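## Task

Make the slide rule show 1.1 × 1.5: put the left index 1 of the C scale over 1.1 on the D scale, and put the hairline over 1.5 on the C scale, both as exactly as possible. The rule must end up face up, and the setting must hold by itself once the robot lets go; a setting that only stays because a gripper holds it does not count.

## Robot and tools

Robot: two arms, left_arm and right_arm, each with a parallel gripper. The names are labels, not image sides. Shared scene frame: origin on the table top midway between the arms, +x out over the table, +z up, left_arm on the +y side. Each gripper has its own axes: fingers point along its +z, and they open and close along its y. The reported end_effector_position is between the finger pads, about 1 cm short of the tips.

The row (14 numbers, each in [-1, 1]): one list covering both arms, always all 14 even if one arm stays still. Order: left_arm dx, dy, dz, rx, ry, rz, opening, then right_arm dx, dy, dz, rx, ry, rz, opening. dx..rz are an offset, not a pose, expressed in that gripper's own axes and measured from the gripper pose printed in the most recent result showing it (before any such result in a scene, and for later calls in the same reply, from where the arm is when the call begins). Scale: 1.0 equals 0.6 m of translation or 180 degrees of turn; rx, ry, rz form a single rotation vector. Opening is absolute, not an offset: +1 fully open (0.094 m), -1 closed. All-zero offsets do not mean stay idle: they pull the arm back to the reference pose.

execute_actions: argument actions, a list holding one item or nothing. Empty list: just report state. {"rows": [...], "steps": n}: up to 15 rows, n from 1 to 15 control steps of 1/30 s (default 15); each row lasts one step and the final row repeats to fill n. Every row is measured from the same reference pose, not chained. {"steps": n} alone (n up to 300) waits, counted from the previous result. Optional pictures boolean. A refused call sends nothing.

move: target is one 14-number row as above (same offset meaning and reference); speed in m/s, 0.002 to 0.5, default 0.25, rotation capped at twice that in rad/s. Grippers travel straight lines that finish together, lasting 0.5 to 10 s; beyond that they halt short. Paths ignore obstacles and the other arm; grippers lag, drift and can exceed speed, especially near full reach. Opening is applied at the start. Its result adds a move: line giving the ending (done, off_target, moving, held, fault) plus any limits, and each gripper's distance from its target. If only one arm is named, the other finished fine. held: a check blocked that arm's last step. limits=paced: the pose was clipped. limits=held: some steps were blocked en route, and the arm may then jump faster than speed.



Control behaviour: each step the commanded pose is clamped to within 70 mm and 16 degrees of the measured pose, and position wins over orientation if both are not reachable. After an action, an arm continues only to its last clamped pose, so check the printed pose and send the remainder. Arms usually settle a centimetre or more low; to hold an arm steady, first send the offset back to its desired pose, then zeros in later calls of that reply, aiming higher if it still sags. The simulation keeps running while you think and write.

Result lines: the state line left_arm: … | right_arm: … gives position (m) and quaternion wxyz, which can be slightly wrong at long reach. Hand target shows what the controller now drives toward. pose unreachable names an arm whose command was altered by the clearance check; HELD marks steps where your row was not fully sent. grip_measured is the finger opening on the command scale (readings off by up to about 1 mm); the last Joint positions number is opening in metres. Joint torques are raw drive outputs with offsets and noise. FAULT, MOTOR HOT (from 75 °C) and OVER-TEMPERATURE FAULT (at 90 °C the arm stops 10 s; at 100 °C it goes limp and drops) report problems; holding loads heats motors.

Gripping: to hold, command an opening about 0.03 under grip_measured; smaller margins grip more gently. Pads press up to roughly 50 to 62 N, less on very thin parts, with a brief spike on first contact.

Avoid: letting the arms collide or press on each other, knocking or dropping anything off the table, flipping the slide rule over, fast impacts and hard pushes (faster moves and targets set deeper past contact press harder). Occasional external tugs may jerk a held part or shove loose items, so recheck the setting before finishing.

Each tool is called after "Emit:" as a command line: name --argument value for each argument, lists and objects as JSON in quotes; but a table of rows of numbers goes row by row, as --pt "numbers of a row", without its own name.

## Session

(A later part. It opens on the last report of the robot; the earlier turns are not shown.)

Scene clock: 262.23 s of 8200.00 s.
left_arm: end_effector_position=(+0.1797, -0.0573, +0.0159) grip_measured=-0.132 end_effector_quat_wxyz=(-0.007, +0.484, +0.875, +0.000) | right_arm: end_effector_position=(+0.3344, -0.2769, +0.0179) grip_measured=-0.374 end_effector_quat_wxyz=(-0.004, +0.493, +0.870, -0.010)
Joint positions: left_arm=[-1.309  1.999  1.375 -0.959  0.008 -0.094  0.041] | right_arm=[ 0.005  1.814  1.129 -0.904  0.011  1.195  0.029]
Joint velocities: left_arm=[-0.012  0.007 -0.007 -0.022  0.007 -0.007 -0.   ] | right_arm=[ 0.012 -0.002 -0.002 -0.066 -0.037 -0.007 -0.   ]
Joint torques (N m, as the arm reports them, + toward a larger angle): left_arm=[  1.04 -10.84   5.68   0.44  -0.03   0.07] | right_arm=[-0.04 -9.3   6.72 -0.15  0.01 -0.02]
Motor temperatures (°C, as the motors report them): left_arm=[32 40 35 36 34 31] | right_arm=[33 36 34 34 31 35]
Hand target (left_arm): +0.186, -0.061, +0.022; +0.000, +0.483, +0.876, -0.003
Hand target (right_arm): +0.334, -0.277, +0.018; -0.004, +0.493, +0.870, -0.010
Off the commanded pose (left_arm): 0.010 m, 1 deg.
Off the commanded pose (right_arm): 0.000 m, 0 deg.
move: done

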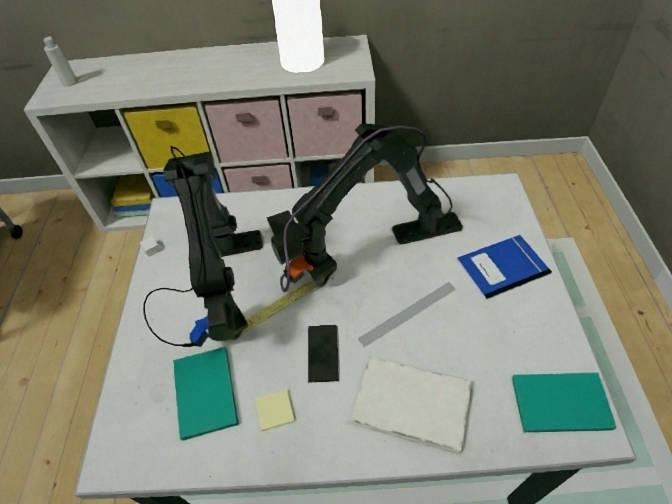

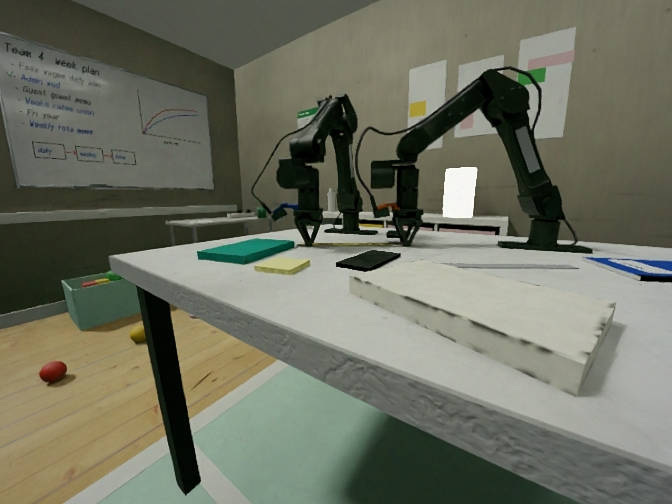

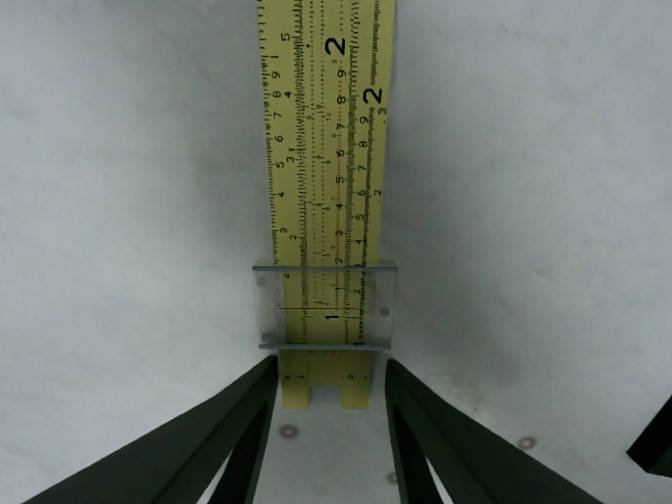

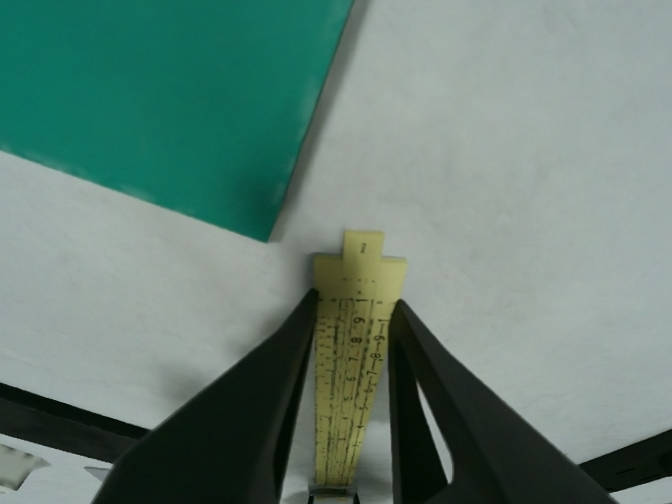

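Emit:
move --target '[-0.055,0.012,-0.012,0,-0.008,0,-0.13,0,0,0,0,0,0,-0.40]' --speed 0.02

Scene clock: 269.73 s of 8200.00 s.
left_arm: end_effector_position=(+0.1940, -0.0728, +0.0159) grip_measured=-0.132 end_effector_quat_wxyz=(-0.013, +0.486, +0.874, +0.004) | right_arm: end_effector_position=(+0.3344, -0.2769, +0.0179) grip_measured=-0.374 end_effector_quat_wxyz=(-0.004, +0.493, +0.870, -0.010)
Joint positions: left_arm=[-1.294  2.082  1.5   -1.014  0.008 -0.076  0.041] | right_arm=[ 0.005  1.814  1.129 -0.904  0.011  1.195  0.029]
Joint velocities: left_arm=[-0.007 -0.012 -0.002 -0.022  0.066  0.037 -0.   ] | right_arm=[ 0.022  0.012 -0.007 -0.022 -0.007 -0.007 -0.001]
Joint torques (N m, as the arm reports them, + toward a larger angle): left_arm=[  1.12 -11.57   5.77   0.57  -0.04   0.11] | right_arm=[ 0.12 -9.08  6.67 -0.12  0.01  0.04]
Motor temperatures (°C, as the motors report them): left_arm=[32 40 35 36 34 31] | right_arm=[33 36 34 34 31 35]
Hand target (left_arm): +0.204, -0.081, +0.023; +0.003, +0.484, +0.875, -0.005
Hand target (right_arm): +0.334, -0.277, +0.018; -0.004, +0.493, +0.870, -0.010
Off the commanded pose (left_arm): 0.014 m, 2 deg.
Off the commanded pose (right_arm): 0.000 m, 0 deg.
After step 90, 2.53 s passed at rest.
move: off_target (left_arm)

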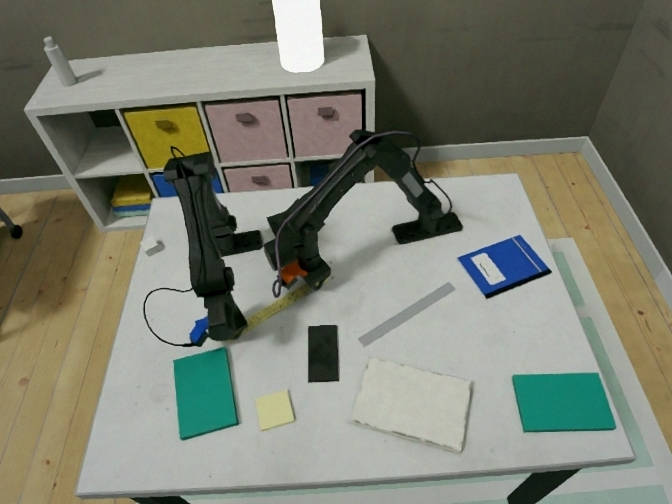

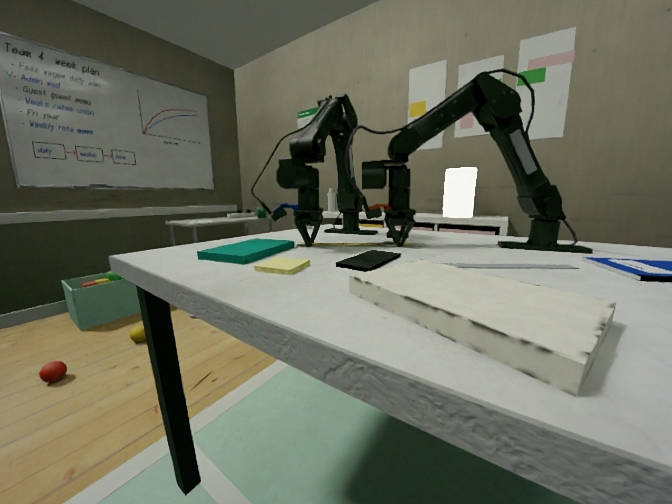

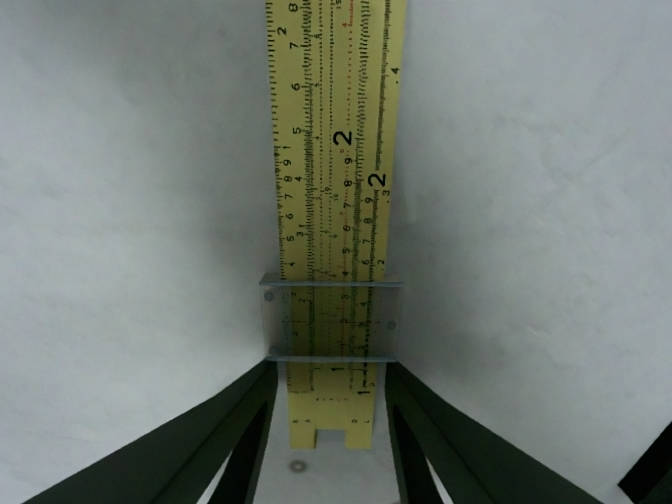

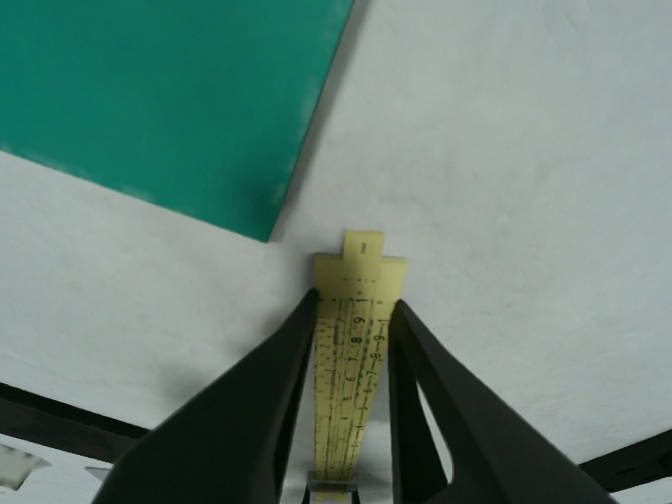

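Emit:
zoom_image --camera "cam_left_wrist" --region '[270, 170, 410, 380]'

Region (270, 170, 410, 380) of cam_left_wrist's 672x504 image, scaled by 2.400, with more detail than that image has.

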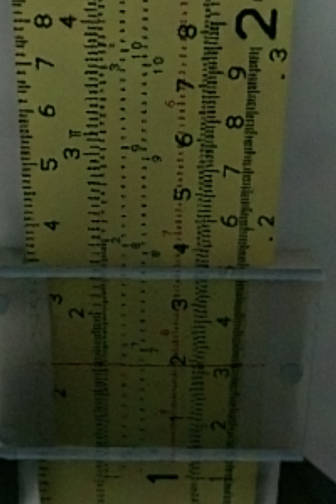

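Emit:
move --target '[-0.055,0.010,-0.012,0,-0.01,0,-0.13,0,0,0,0,0,0,-0.40]' --speed 0.02

Emit:
zoom_image --camera "cam_left_wrist" --region '[270, 230, 410, 380]'

Scene clock: 276.47 s of 8200.00 s.
left_arm: end_effector_position=(+0.2069, -0.0897, +0.0159) grip_measured=-0.132 end_effector_quat_wxyz=(-0.015, +0.488, +0.873, +0.005) | right_arm: end_effector_position=(+0.3344, -0.2769, +0.0179) grip_measured=-0.374 end_effector_quat_wxyz=(-0.004, +0.493, +0.870, -0.010)
Joint positions: left_arm=[-1.285  2.166  1.631 -1.068  0.007 -0.062  0.041] | right_arm=[ 0.005  1.814  1.129 -0.904  0.011  1.195  0.029]
Joint velocities: left_arm=[-0.002 -0.022 -0.012 -0.066 -0.022 -0.095  0.001] | right_arm=[ 0.002 -0.012  0.012  0.022  0.022  0.051 -0.002]
Joint torques (N m, as the arm reports them, + toward a larger angle): left_arm=[  1.09 -12.51   6.06   0.62   0.     0.06] | right_arm=[ 0.1  -9.36  6.78 -0.12  0.   -0.03]
Motor temperatures (°C, as the motors report them): left_arm=[32 41 35 36 34 31] | right_arm=[33 36 34 34 31 35]
Hand target (left_arm): +0.217, -0.097, +0.023; +0.001, +0.485, +0.874, -0.004
Hand target (right_arm): +0.334, -0.277, +0.018; -0.004, +0.493, +0.870, -0.010
Off the commanded pose (left_arm): 0.014 m, 2 deg.
Off the commanded pose (right_arm): 0.000 m, 0 deg.
After step 90, 1.80 s passed at rest.
move: off_target (left_arm)

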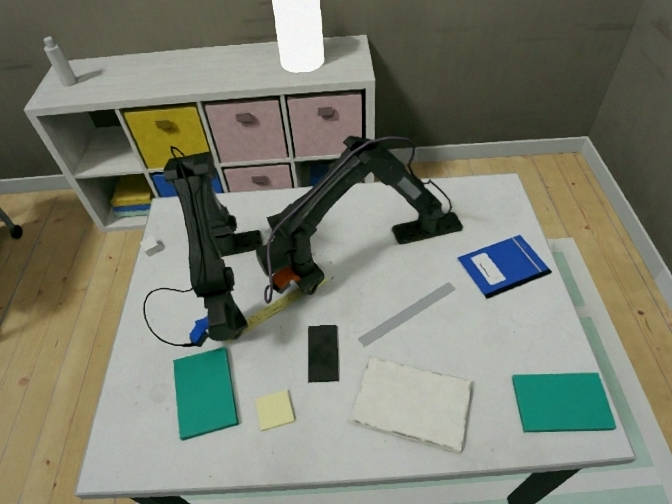

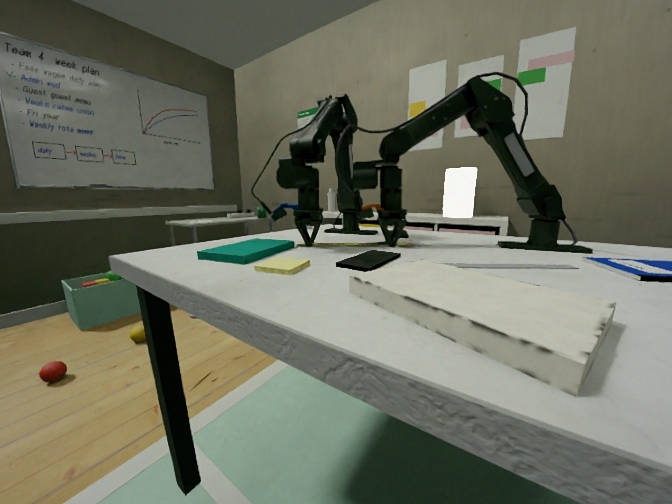

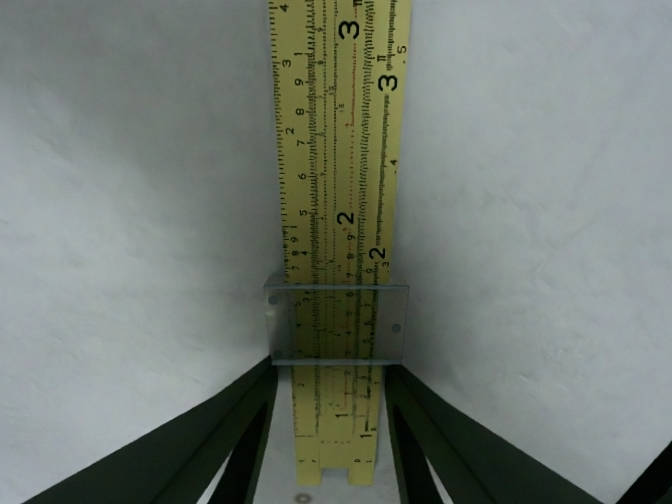

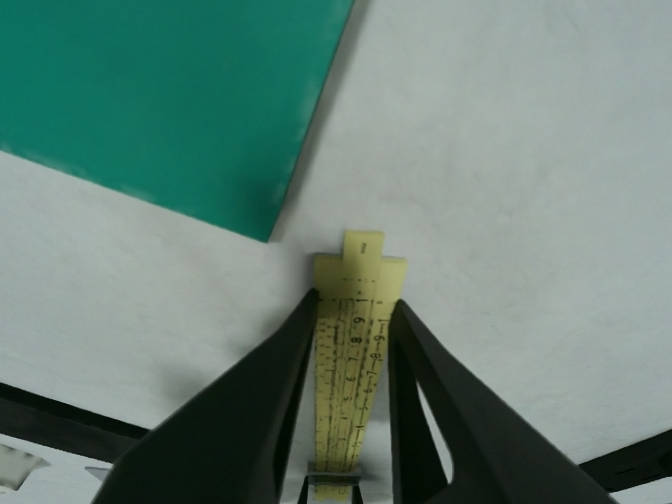

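Region (270, 230, 410, 380) of cam_left_wrist's 672x504 image, scaled by 3.360, with more detail than that image has; it fills the left 470 columns of this view, and the rest is white.

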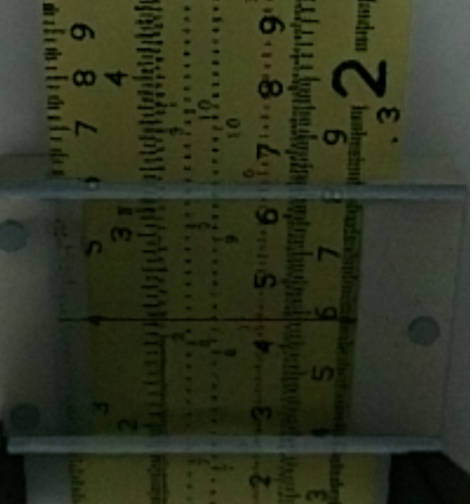

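Emit:
move --target '[-0.027,0.003,-0.012,0,-0.01,0,-0.13,0,0,0,0,0,0,-0.40]' --speed 0.01

Emit:
zoom_image --camera "cam_left_wrist" --region '[320, 290, 400, 360]'

Scene clock: 281.60 s of 8200.00 s.
left_arm: end_effector_position=(+0.2085, -0.0927, +0.0160) grip_measured=-0.132 end_effector_quat_wxyz=(-0.020, +0.488, +0.873, +0.008) | right_arm: end_effector_position=(+0.3344, -0.2769, +0.0179) grip_measured=-0.374 end_effector_quat_wxyz=(-0.004, +0.493, +0.870, -0.010)
Joint positions: left_arm=[-1.285  2.189  1.67  -1.094  0.007 -0.062  0.041] | right_arm=[ 0.005  1.814  1.129 -0.904  0.011  1.195  0.029]
Joint velocities: left_arm=[ 0.002  0.017 -0.007  0.037  0.022  0.037 -0.   ] | right_arm=[-0.012 -0.012  0.002  0.022 -0.007  0.037 -0.   ]
Joint torques (N m, as the arm reports them, + toward a larger angle): left_arm=[  0.75 -12.59   5.97   0.62  -0.02   0.04] | right_arm=[-0.07 -9.3   6.6  -0.1   0.02 -0.03]
Motor temperatures (°C, as the motors report them): left_arm=[32 41 35 36 34 31] | right_arm=[33 36 34 34 31 35]
Hand target (left_arm): +0.217, -0.102, +0.023; -0.001, +0.487, +0.873, -0.002
Hand target (right_arm): +0.334, -0.277, +0.018; -0.004, +0.493, +0.870, -0.010
Off the commanded pose (left_arm): 0.015 m, 2 deg.
Off the commanded pose (right_arm): 0.000 m, 0 deg.
After step 90, 0.13 s passed at rest.
move: off_target (left_arm)

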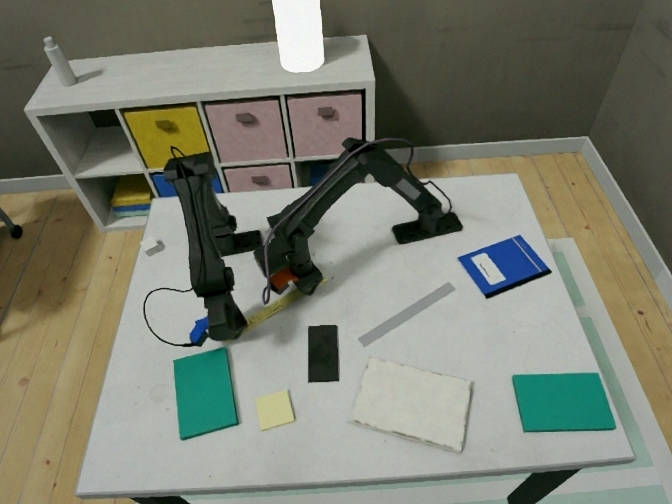

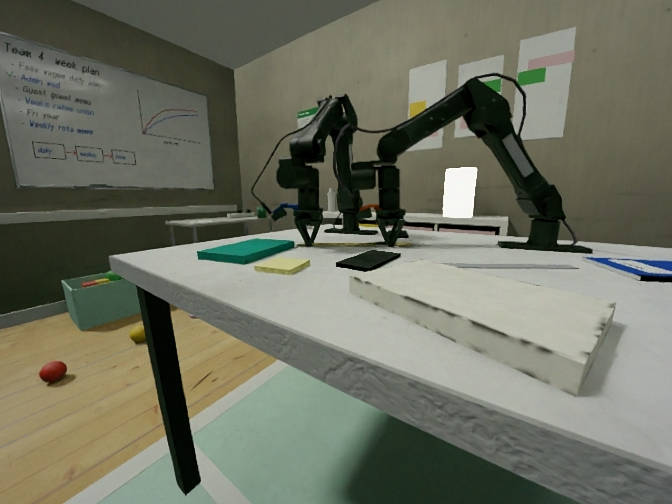

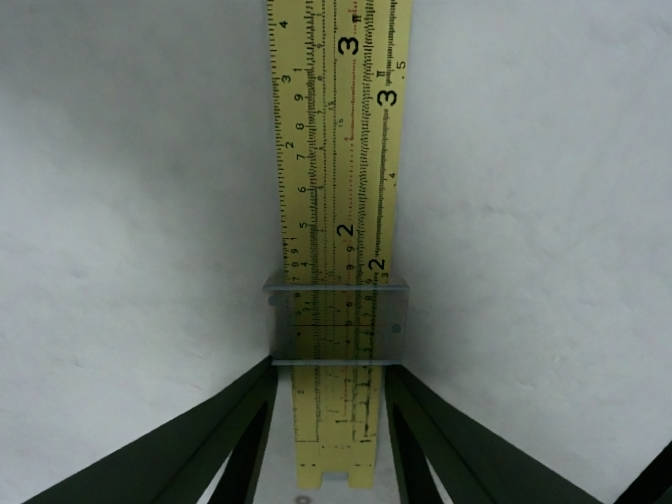

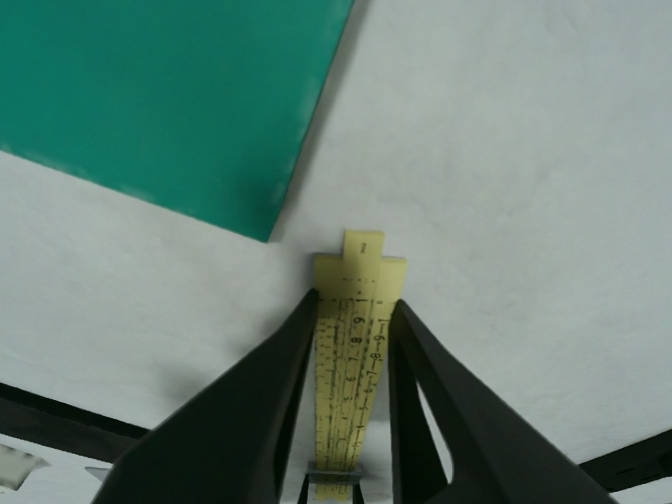

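Region (320, 290, 400, 360) of cam_left_wrist's 672x504 image, scaled by 6.300, with more detail than that image has; it fills the top 441 rows of this view, and the rest is white.

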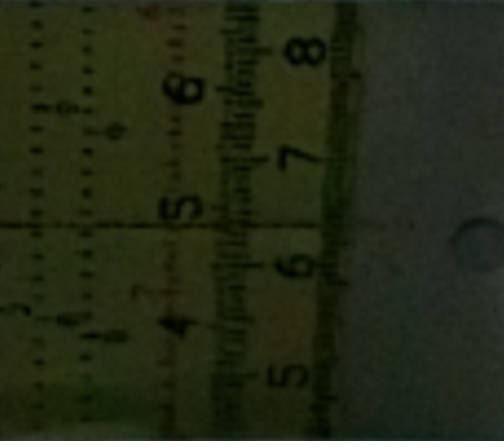

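Emit:
move --target '[0.09,0,-0.045,0,-0.02,0,-0.13,0,0,0,0,0,0,-0.40]' --speed 0.04

Scene clock: 289.07 s of 8200.00 s.
left_arm: end_effector_position=(+0.1819, -0.0426, +0.0359) grip_measured=-0.132 end_effector_quat_wxyz=(-0.010, +0.485, +0.875, +0.002) | right_arm: end_effector_position=(+0.3343, -0.2762, +0.0179) grip_measured=-0.374 end_effector_quat_wxyz=(-0.005, +0.493, +0.870, -0.009)
Joint positions: left_arm=[-1.285  1.935  1.367 -1.022  0.007 -0.069  0.041] | right_arm=[ 0.005  1.814  1.129 -0.904  0.007  1.195  0.029]
Joint velocities: left_arm=[-0.002 -0.007 -0.002 -0.007 -0.051  0.007 -0.001] | right_arm=[ 0.002 -0.022  0.002 -0.022  0.007 -0.022 -0.   ]
Joint torques (N m, as the arm reports them, + toward a larger angle): left_arm=[ -1.13 -12.98   3.19   0.63  -0.05  -0.12] | right_arm=[-0.22 -9.21  6.63 -0.18  0.06 -0.02]
Motor temperatures (°C, as the motors report them): left_arm=[32 42 35 36 34 31] | right_arm=[33 36 34 34 31 35]
Hand target (left_arm): +0.180, -0.048, +0.045; +0.008, +0.487, +0.873, -0.007
Hand target (right_arm): +0.334, -0.277, +0.018; -0.004, +0.493, +0.870, -0.010
Off the commanded pose (left_arm): 0.011 m, 2 deg.
Off the commanded pose (right_arm): 0.001 m, 0 deg.
After step 90, 2.67 s passed at rest.
move: off_target (left_arm)

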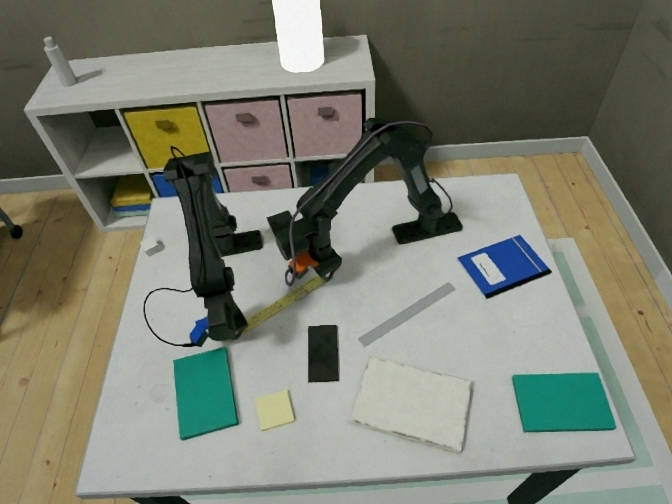

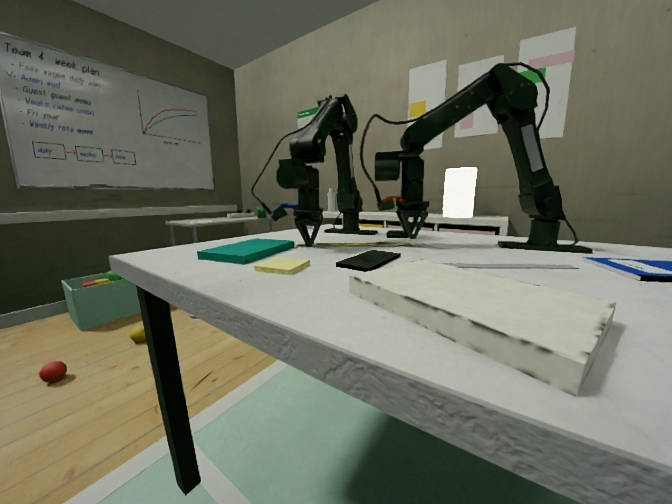

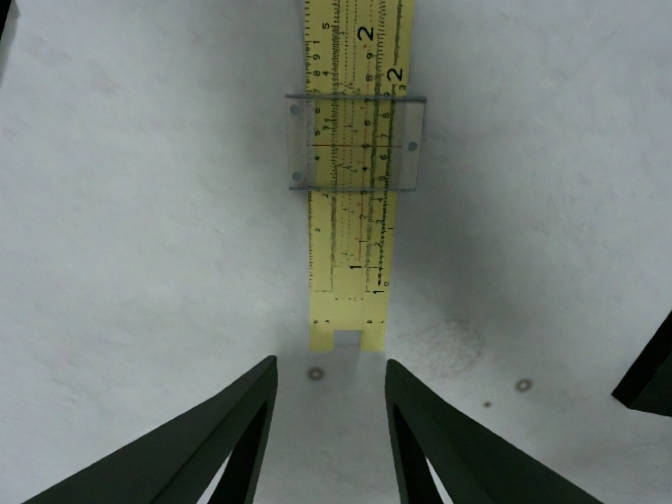

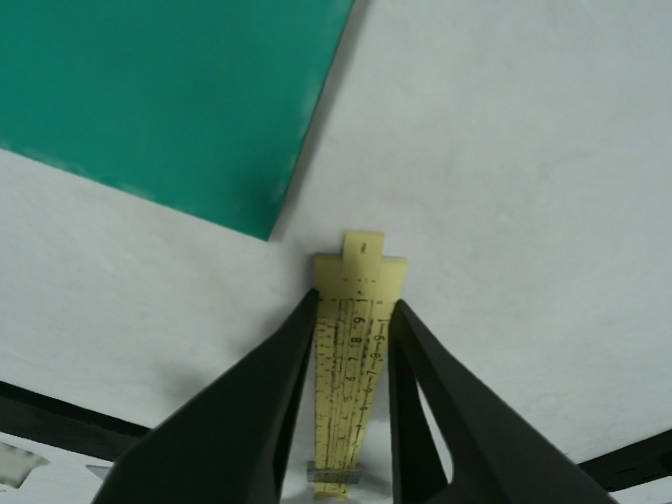

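Emit:
zoom_image --camera "cam_left_wrist" --region '[320, 105, 410, 185]'

Emit:
zoom_image --camera "cam_left_wrist" --region '[330, 235, 400, 315]'

Region (320, 105, 410, 185) of cam_left_wrist's 672x504 image, scaled by 5.600, with more detail than that image has.

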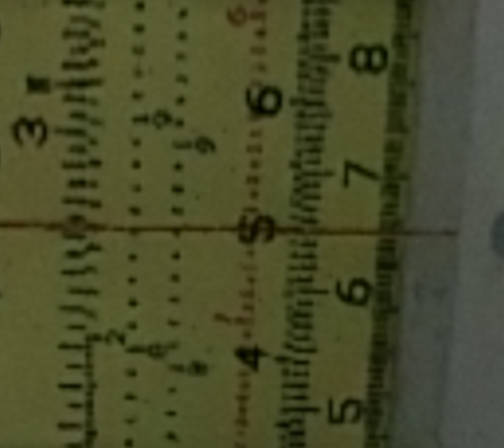

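Region (330, 235, 400, 315) of cam_left_wrist's 672x504 image, scaled by 6.300, with more detail than that image has; it fills the left 441 columns of this view, and the rest is white.

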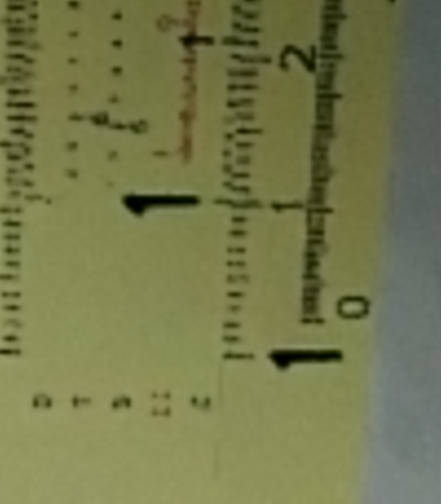

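Emit:
move --target '[0,0,0,0,0,0,-0.13,0,0,0,0,0,0,0.0]' --speed 0.03

Emit:
move --target '[0.08,0,-0.06,0,0,0,-0.13,0,0,-0.12,0,0,0,0.0]' --speed 0.08

Scene clock: 296.27 s of 8200.00 s.
left_arm: end_effector_position=(+0.1821, -0.0429, +0.0359) grip_measured=-0.132 end_effector_quat_wxyz=(-0.009, +0.485, +0.875, +0.002) | right_arm: end_effector_position=(+0.3343, -0.2762, +0.0179) grip_measured=-0.003 end_effector_quat_wxyz=(-0.005, +0.493, +0.870, -0.008)
Joint positions: left_arm=[-1.285  1.935  1.367 -1.02   0.007 -0.069  0.041] | right_arm=[ 0.005  1.814  1.129 -0.904  0.007  1.196  0.047]
Joint velocities: left_arm=[ 0.002 -0.007  0.017 -0.022  0.081 -0.007 -0.   ] | right_arm=[-0.012 -0.002 -0.002 -0.007 -0.022 -0.007 -0.   ]
Joint torques (N m, as the arm reports them, + toward a larger angle): left_arm=[  0.14 -10.18   3.75   0.51   0.01  -0.01] | right_arm=[ 0.1  -9.32  6.62 -0.14  0.04  0.04]
Motor temperatures (°C, as the motors report them): left_arm=[32 42 35 36 34 31] | right_arm=[33 36 34 34 31 35]
Hand target (left_arm): +0.182, -0.043, +0.036; -0.010, +0.485, +0.875, +0.002
Hand target (right_arm): +0.334, -0.276, +0.018; -0.005, +0.493, +0.870, -0.009
Off the commanded pose (left_arm): 0.000 m, 0 deg.
Off the commanded pose (right_arm): 0.000 m, 0 deg.
After step 90, 3.50 s passed at rest.
move: done

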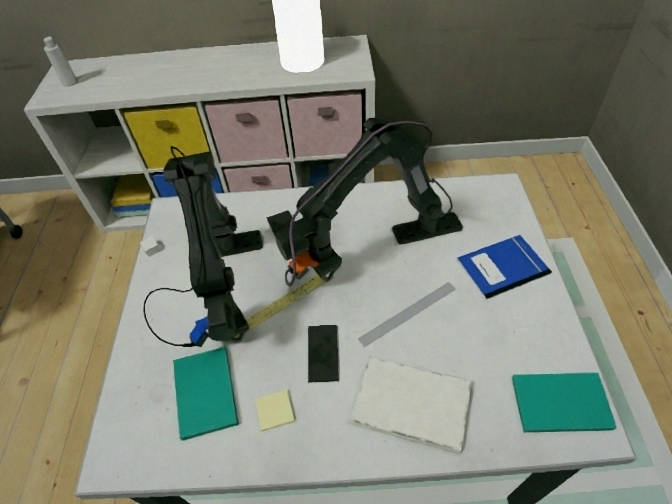

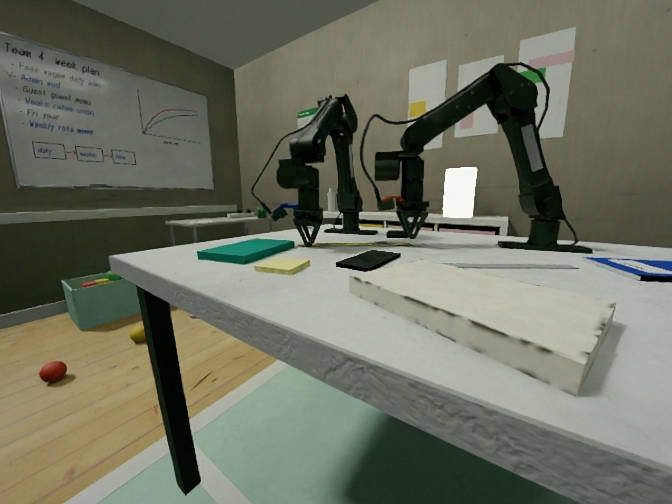

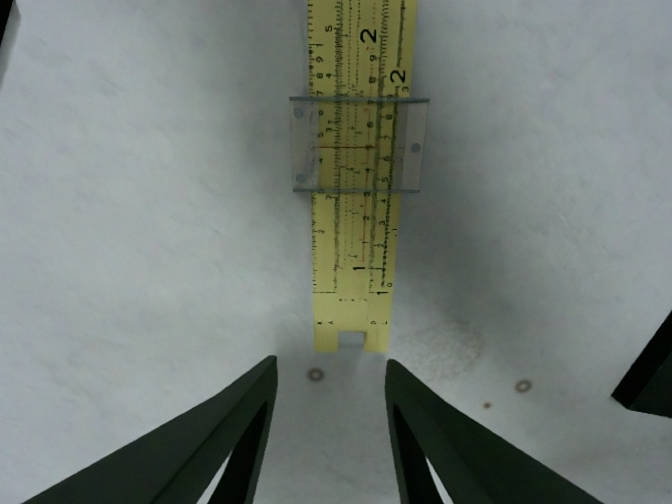

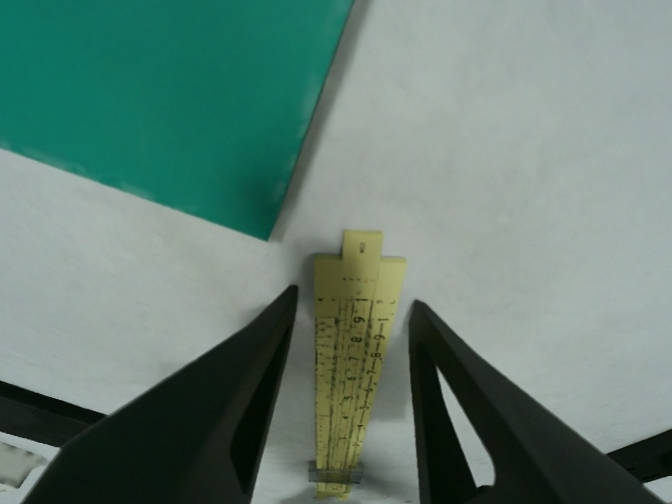

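Scene clock: 297.70 s of 8200.00 s.
left_arm: end_effector_position=(+0.1609, -0.0032, +0.0655) grip_measured=-0.132 end_effector_quat_wxyz=(-0.015, +0.483, +0.876, +0.005) | right_arm: end_effector_position=(+0.3330, -0.2764, +0.0783) grip_measured=-0.003 end_effector_quat_wxyz=(-0.013, +0.493, +0.870, -0.015)
Joint positions: left_arm=[-1.285  1.751  1.252 -1.102  0.007 -0.074  0.041] | right_arm=[ 0.005  1.754  1.307 -1.163  0.007  1.196  0.047]
Joint velocities: left_arm=[-0.022 -0.017  0.002 -0.037  0.022 -0.066 -0.001] | right_arm=[-0.017 -0.002 -0.002 -0.037 -0.066 -0.022 -0.   ]
Joint torques (N m, as the arm reports them, + toward a larger angle): left_arm=[ -0.99 -10.85   3.43   0.37   0.02  -0.11] | right_arm=[  0.74 -10.7    9.77  -0.4    0.     0.04]
Motor temperatures (°C, as the motors report them): left_arm=[32 42 35 36 34 31] | right_arm=[33 36 34 34 31 35]
Hand target (left_arm): +0.157, -0.003, +0.072; -0.009, +0.485, +0.875, +0.002
Hand target (right_arm): +0.335, -0.274, +0.090; -0.005, +0.493, +0.870, -0.008
Off the commanded pose (left_arm): 0.008 m, 1 deg.
Off the commanded pose (right_arm): 0.012 m, 1 deg.
move: off_target (right_arm)

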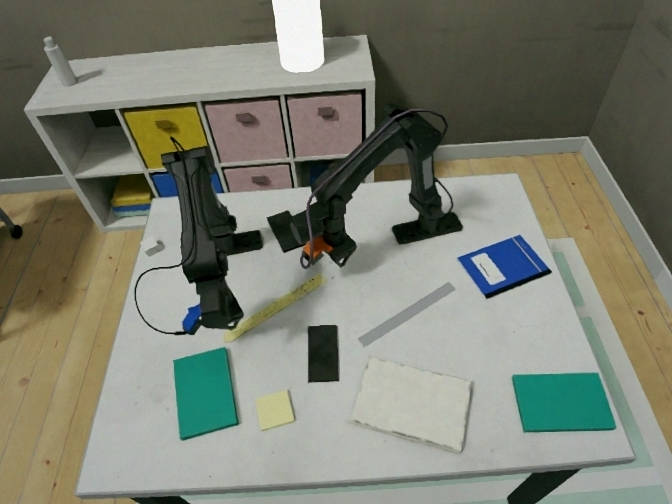

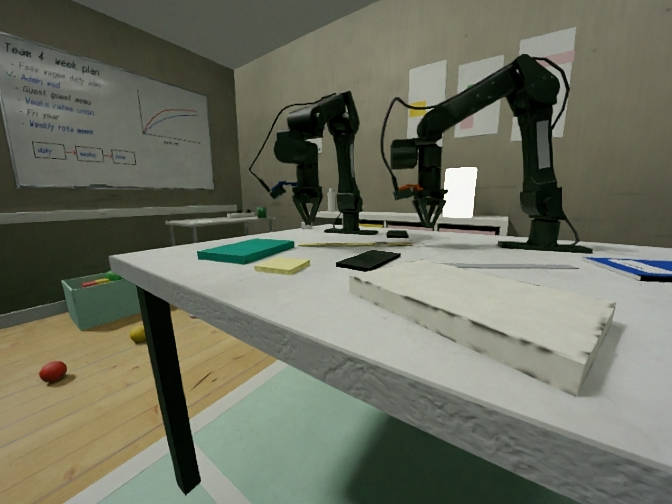

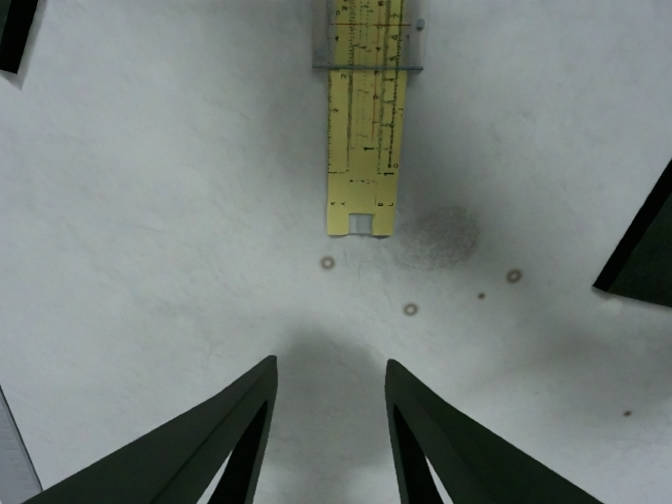

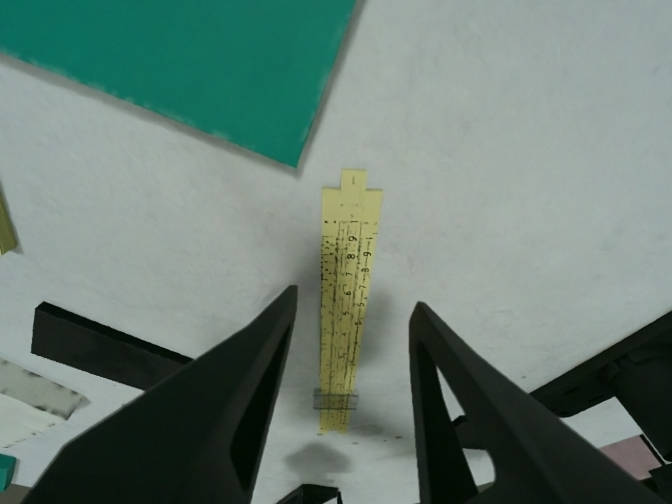

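Emit:
finished_scene --scene 1

The scene is finished: the task was done.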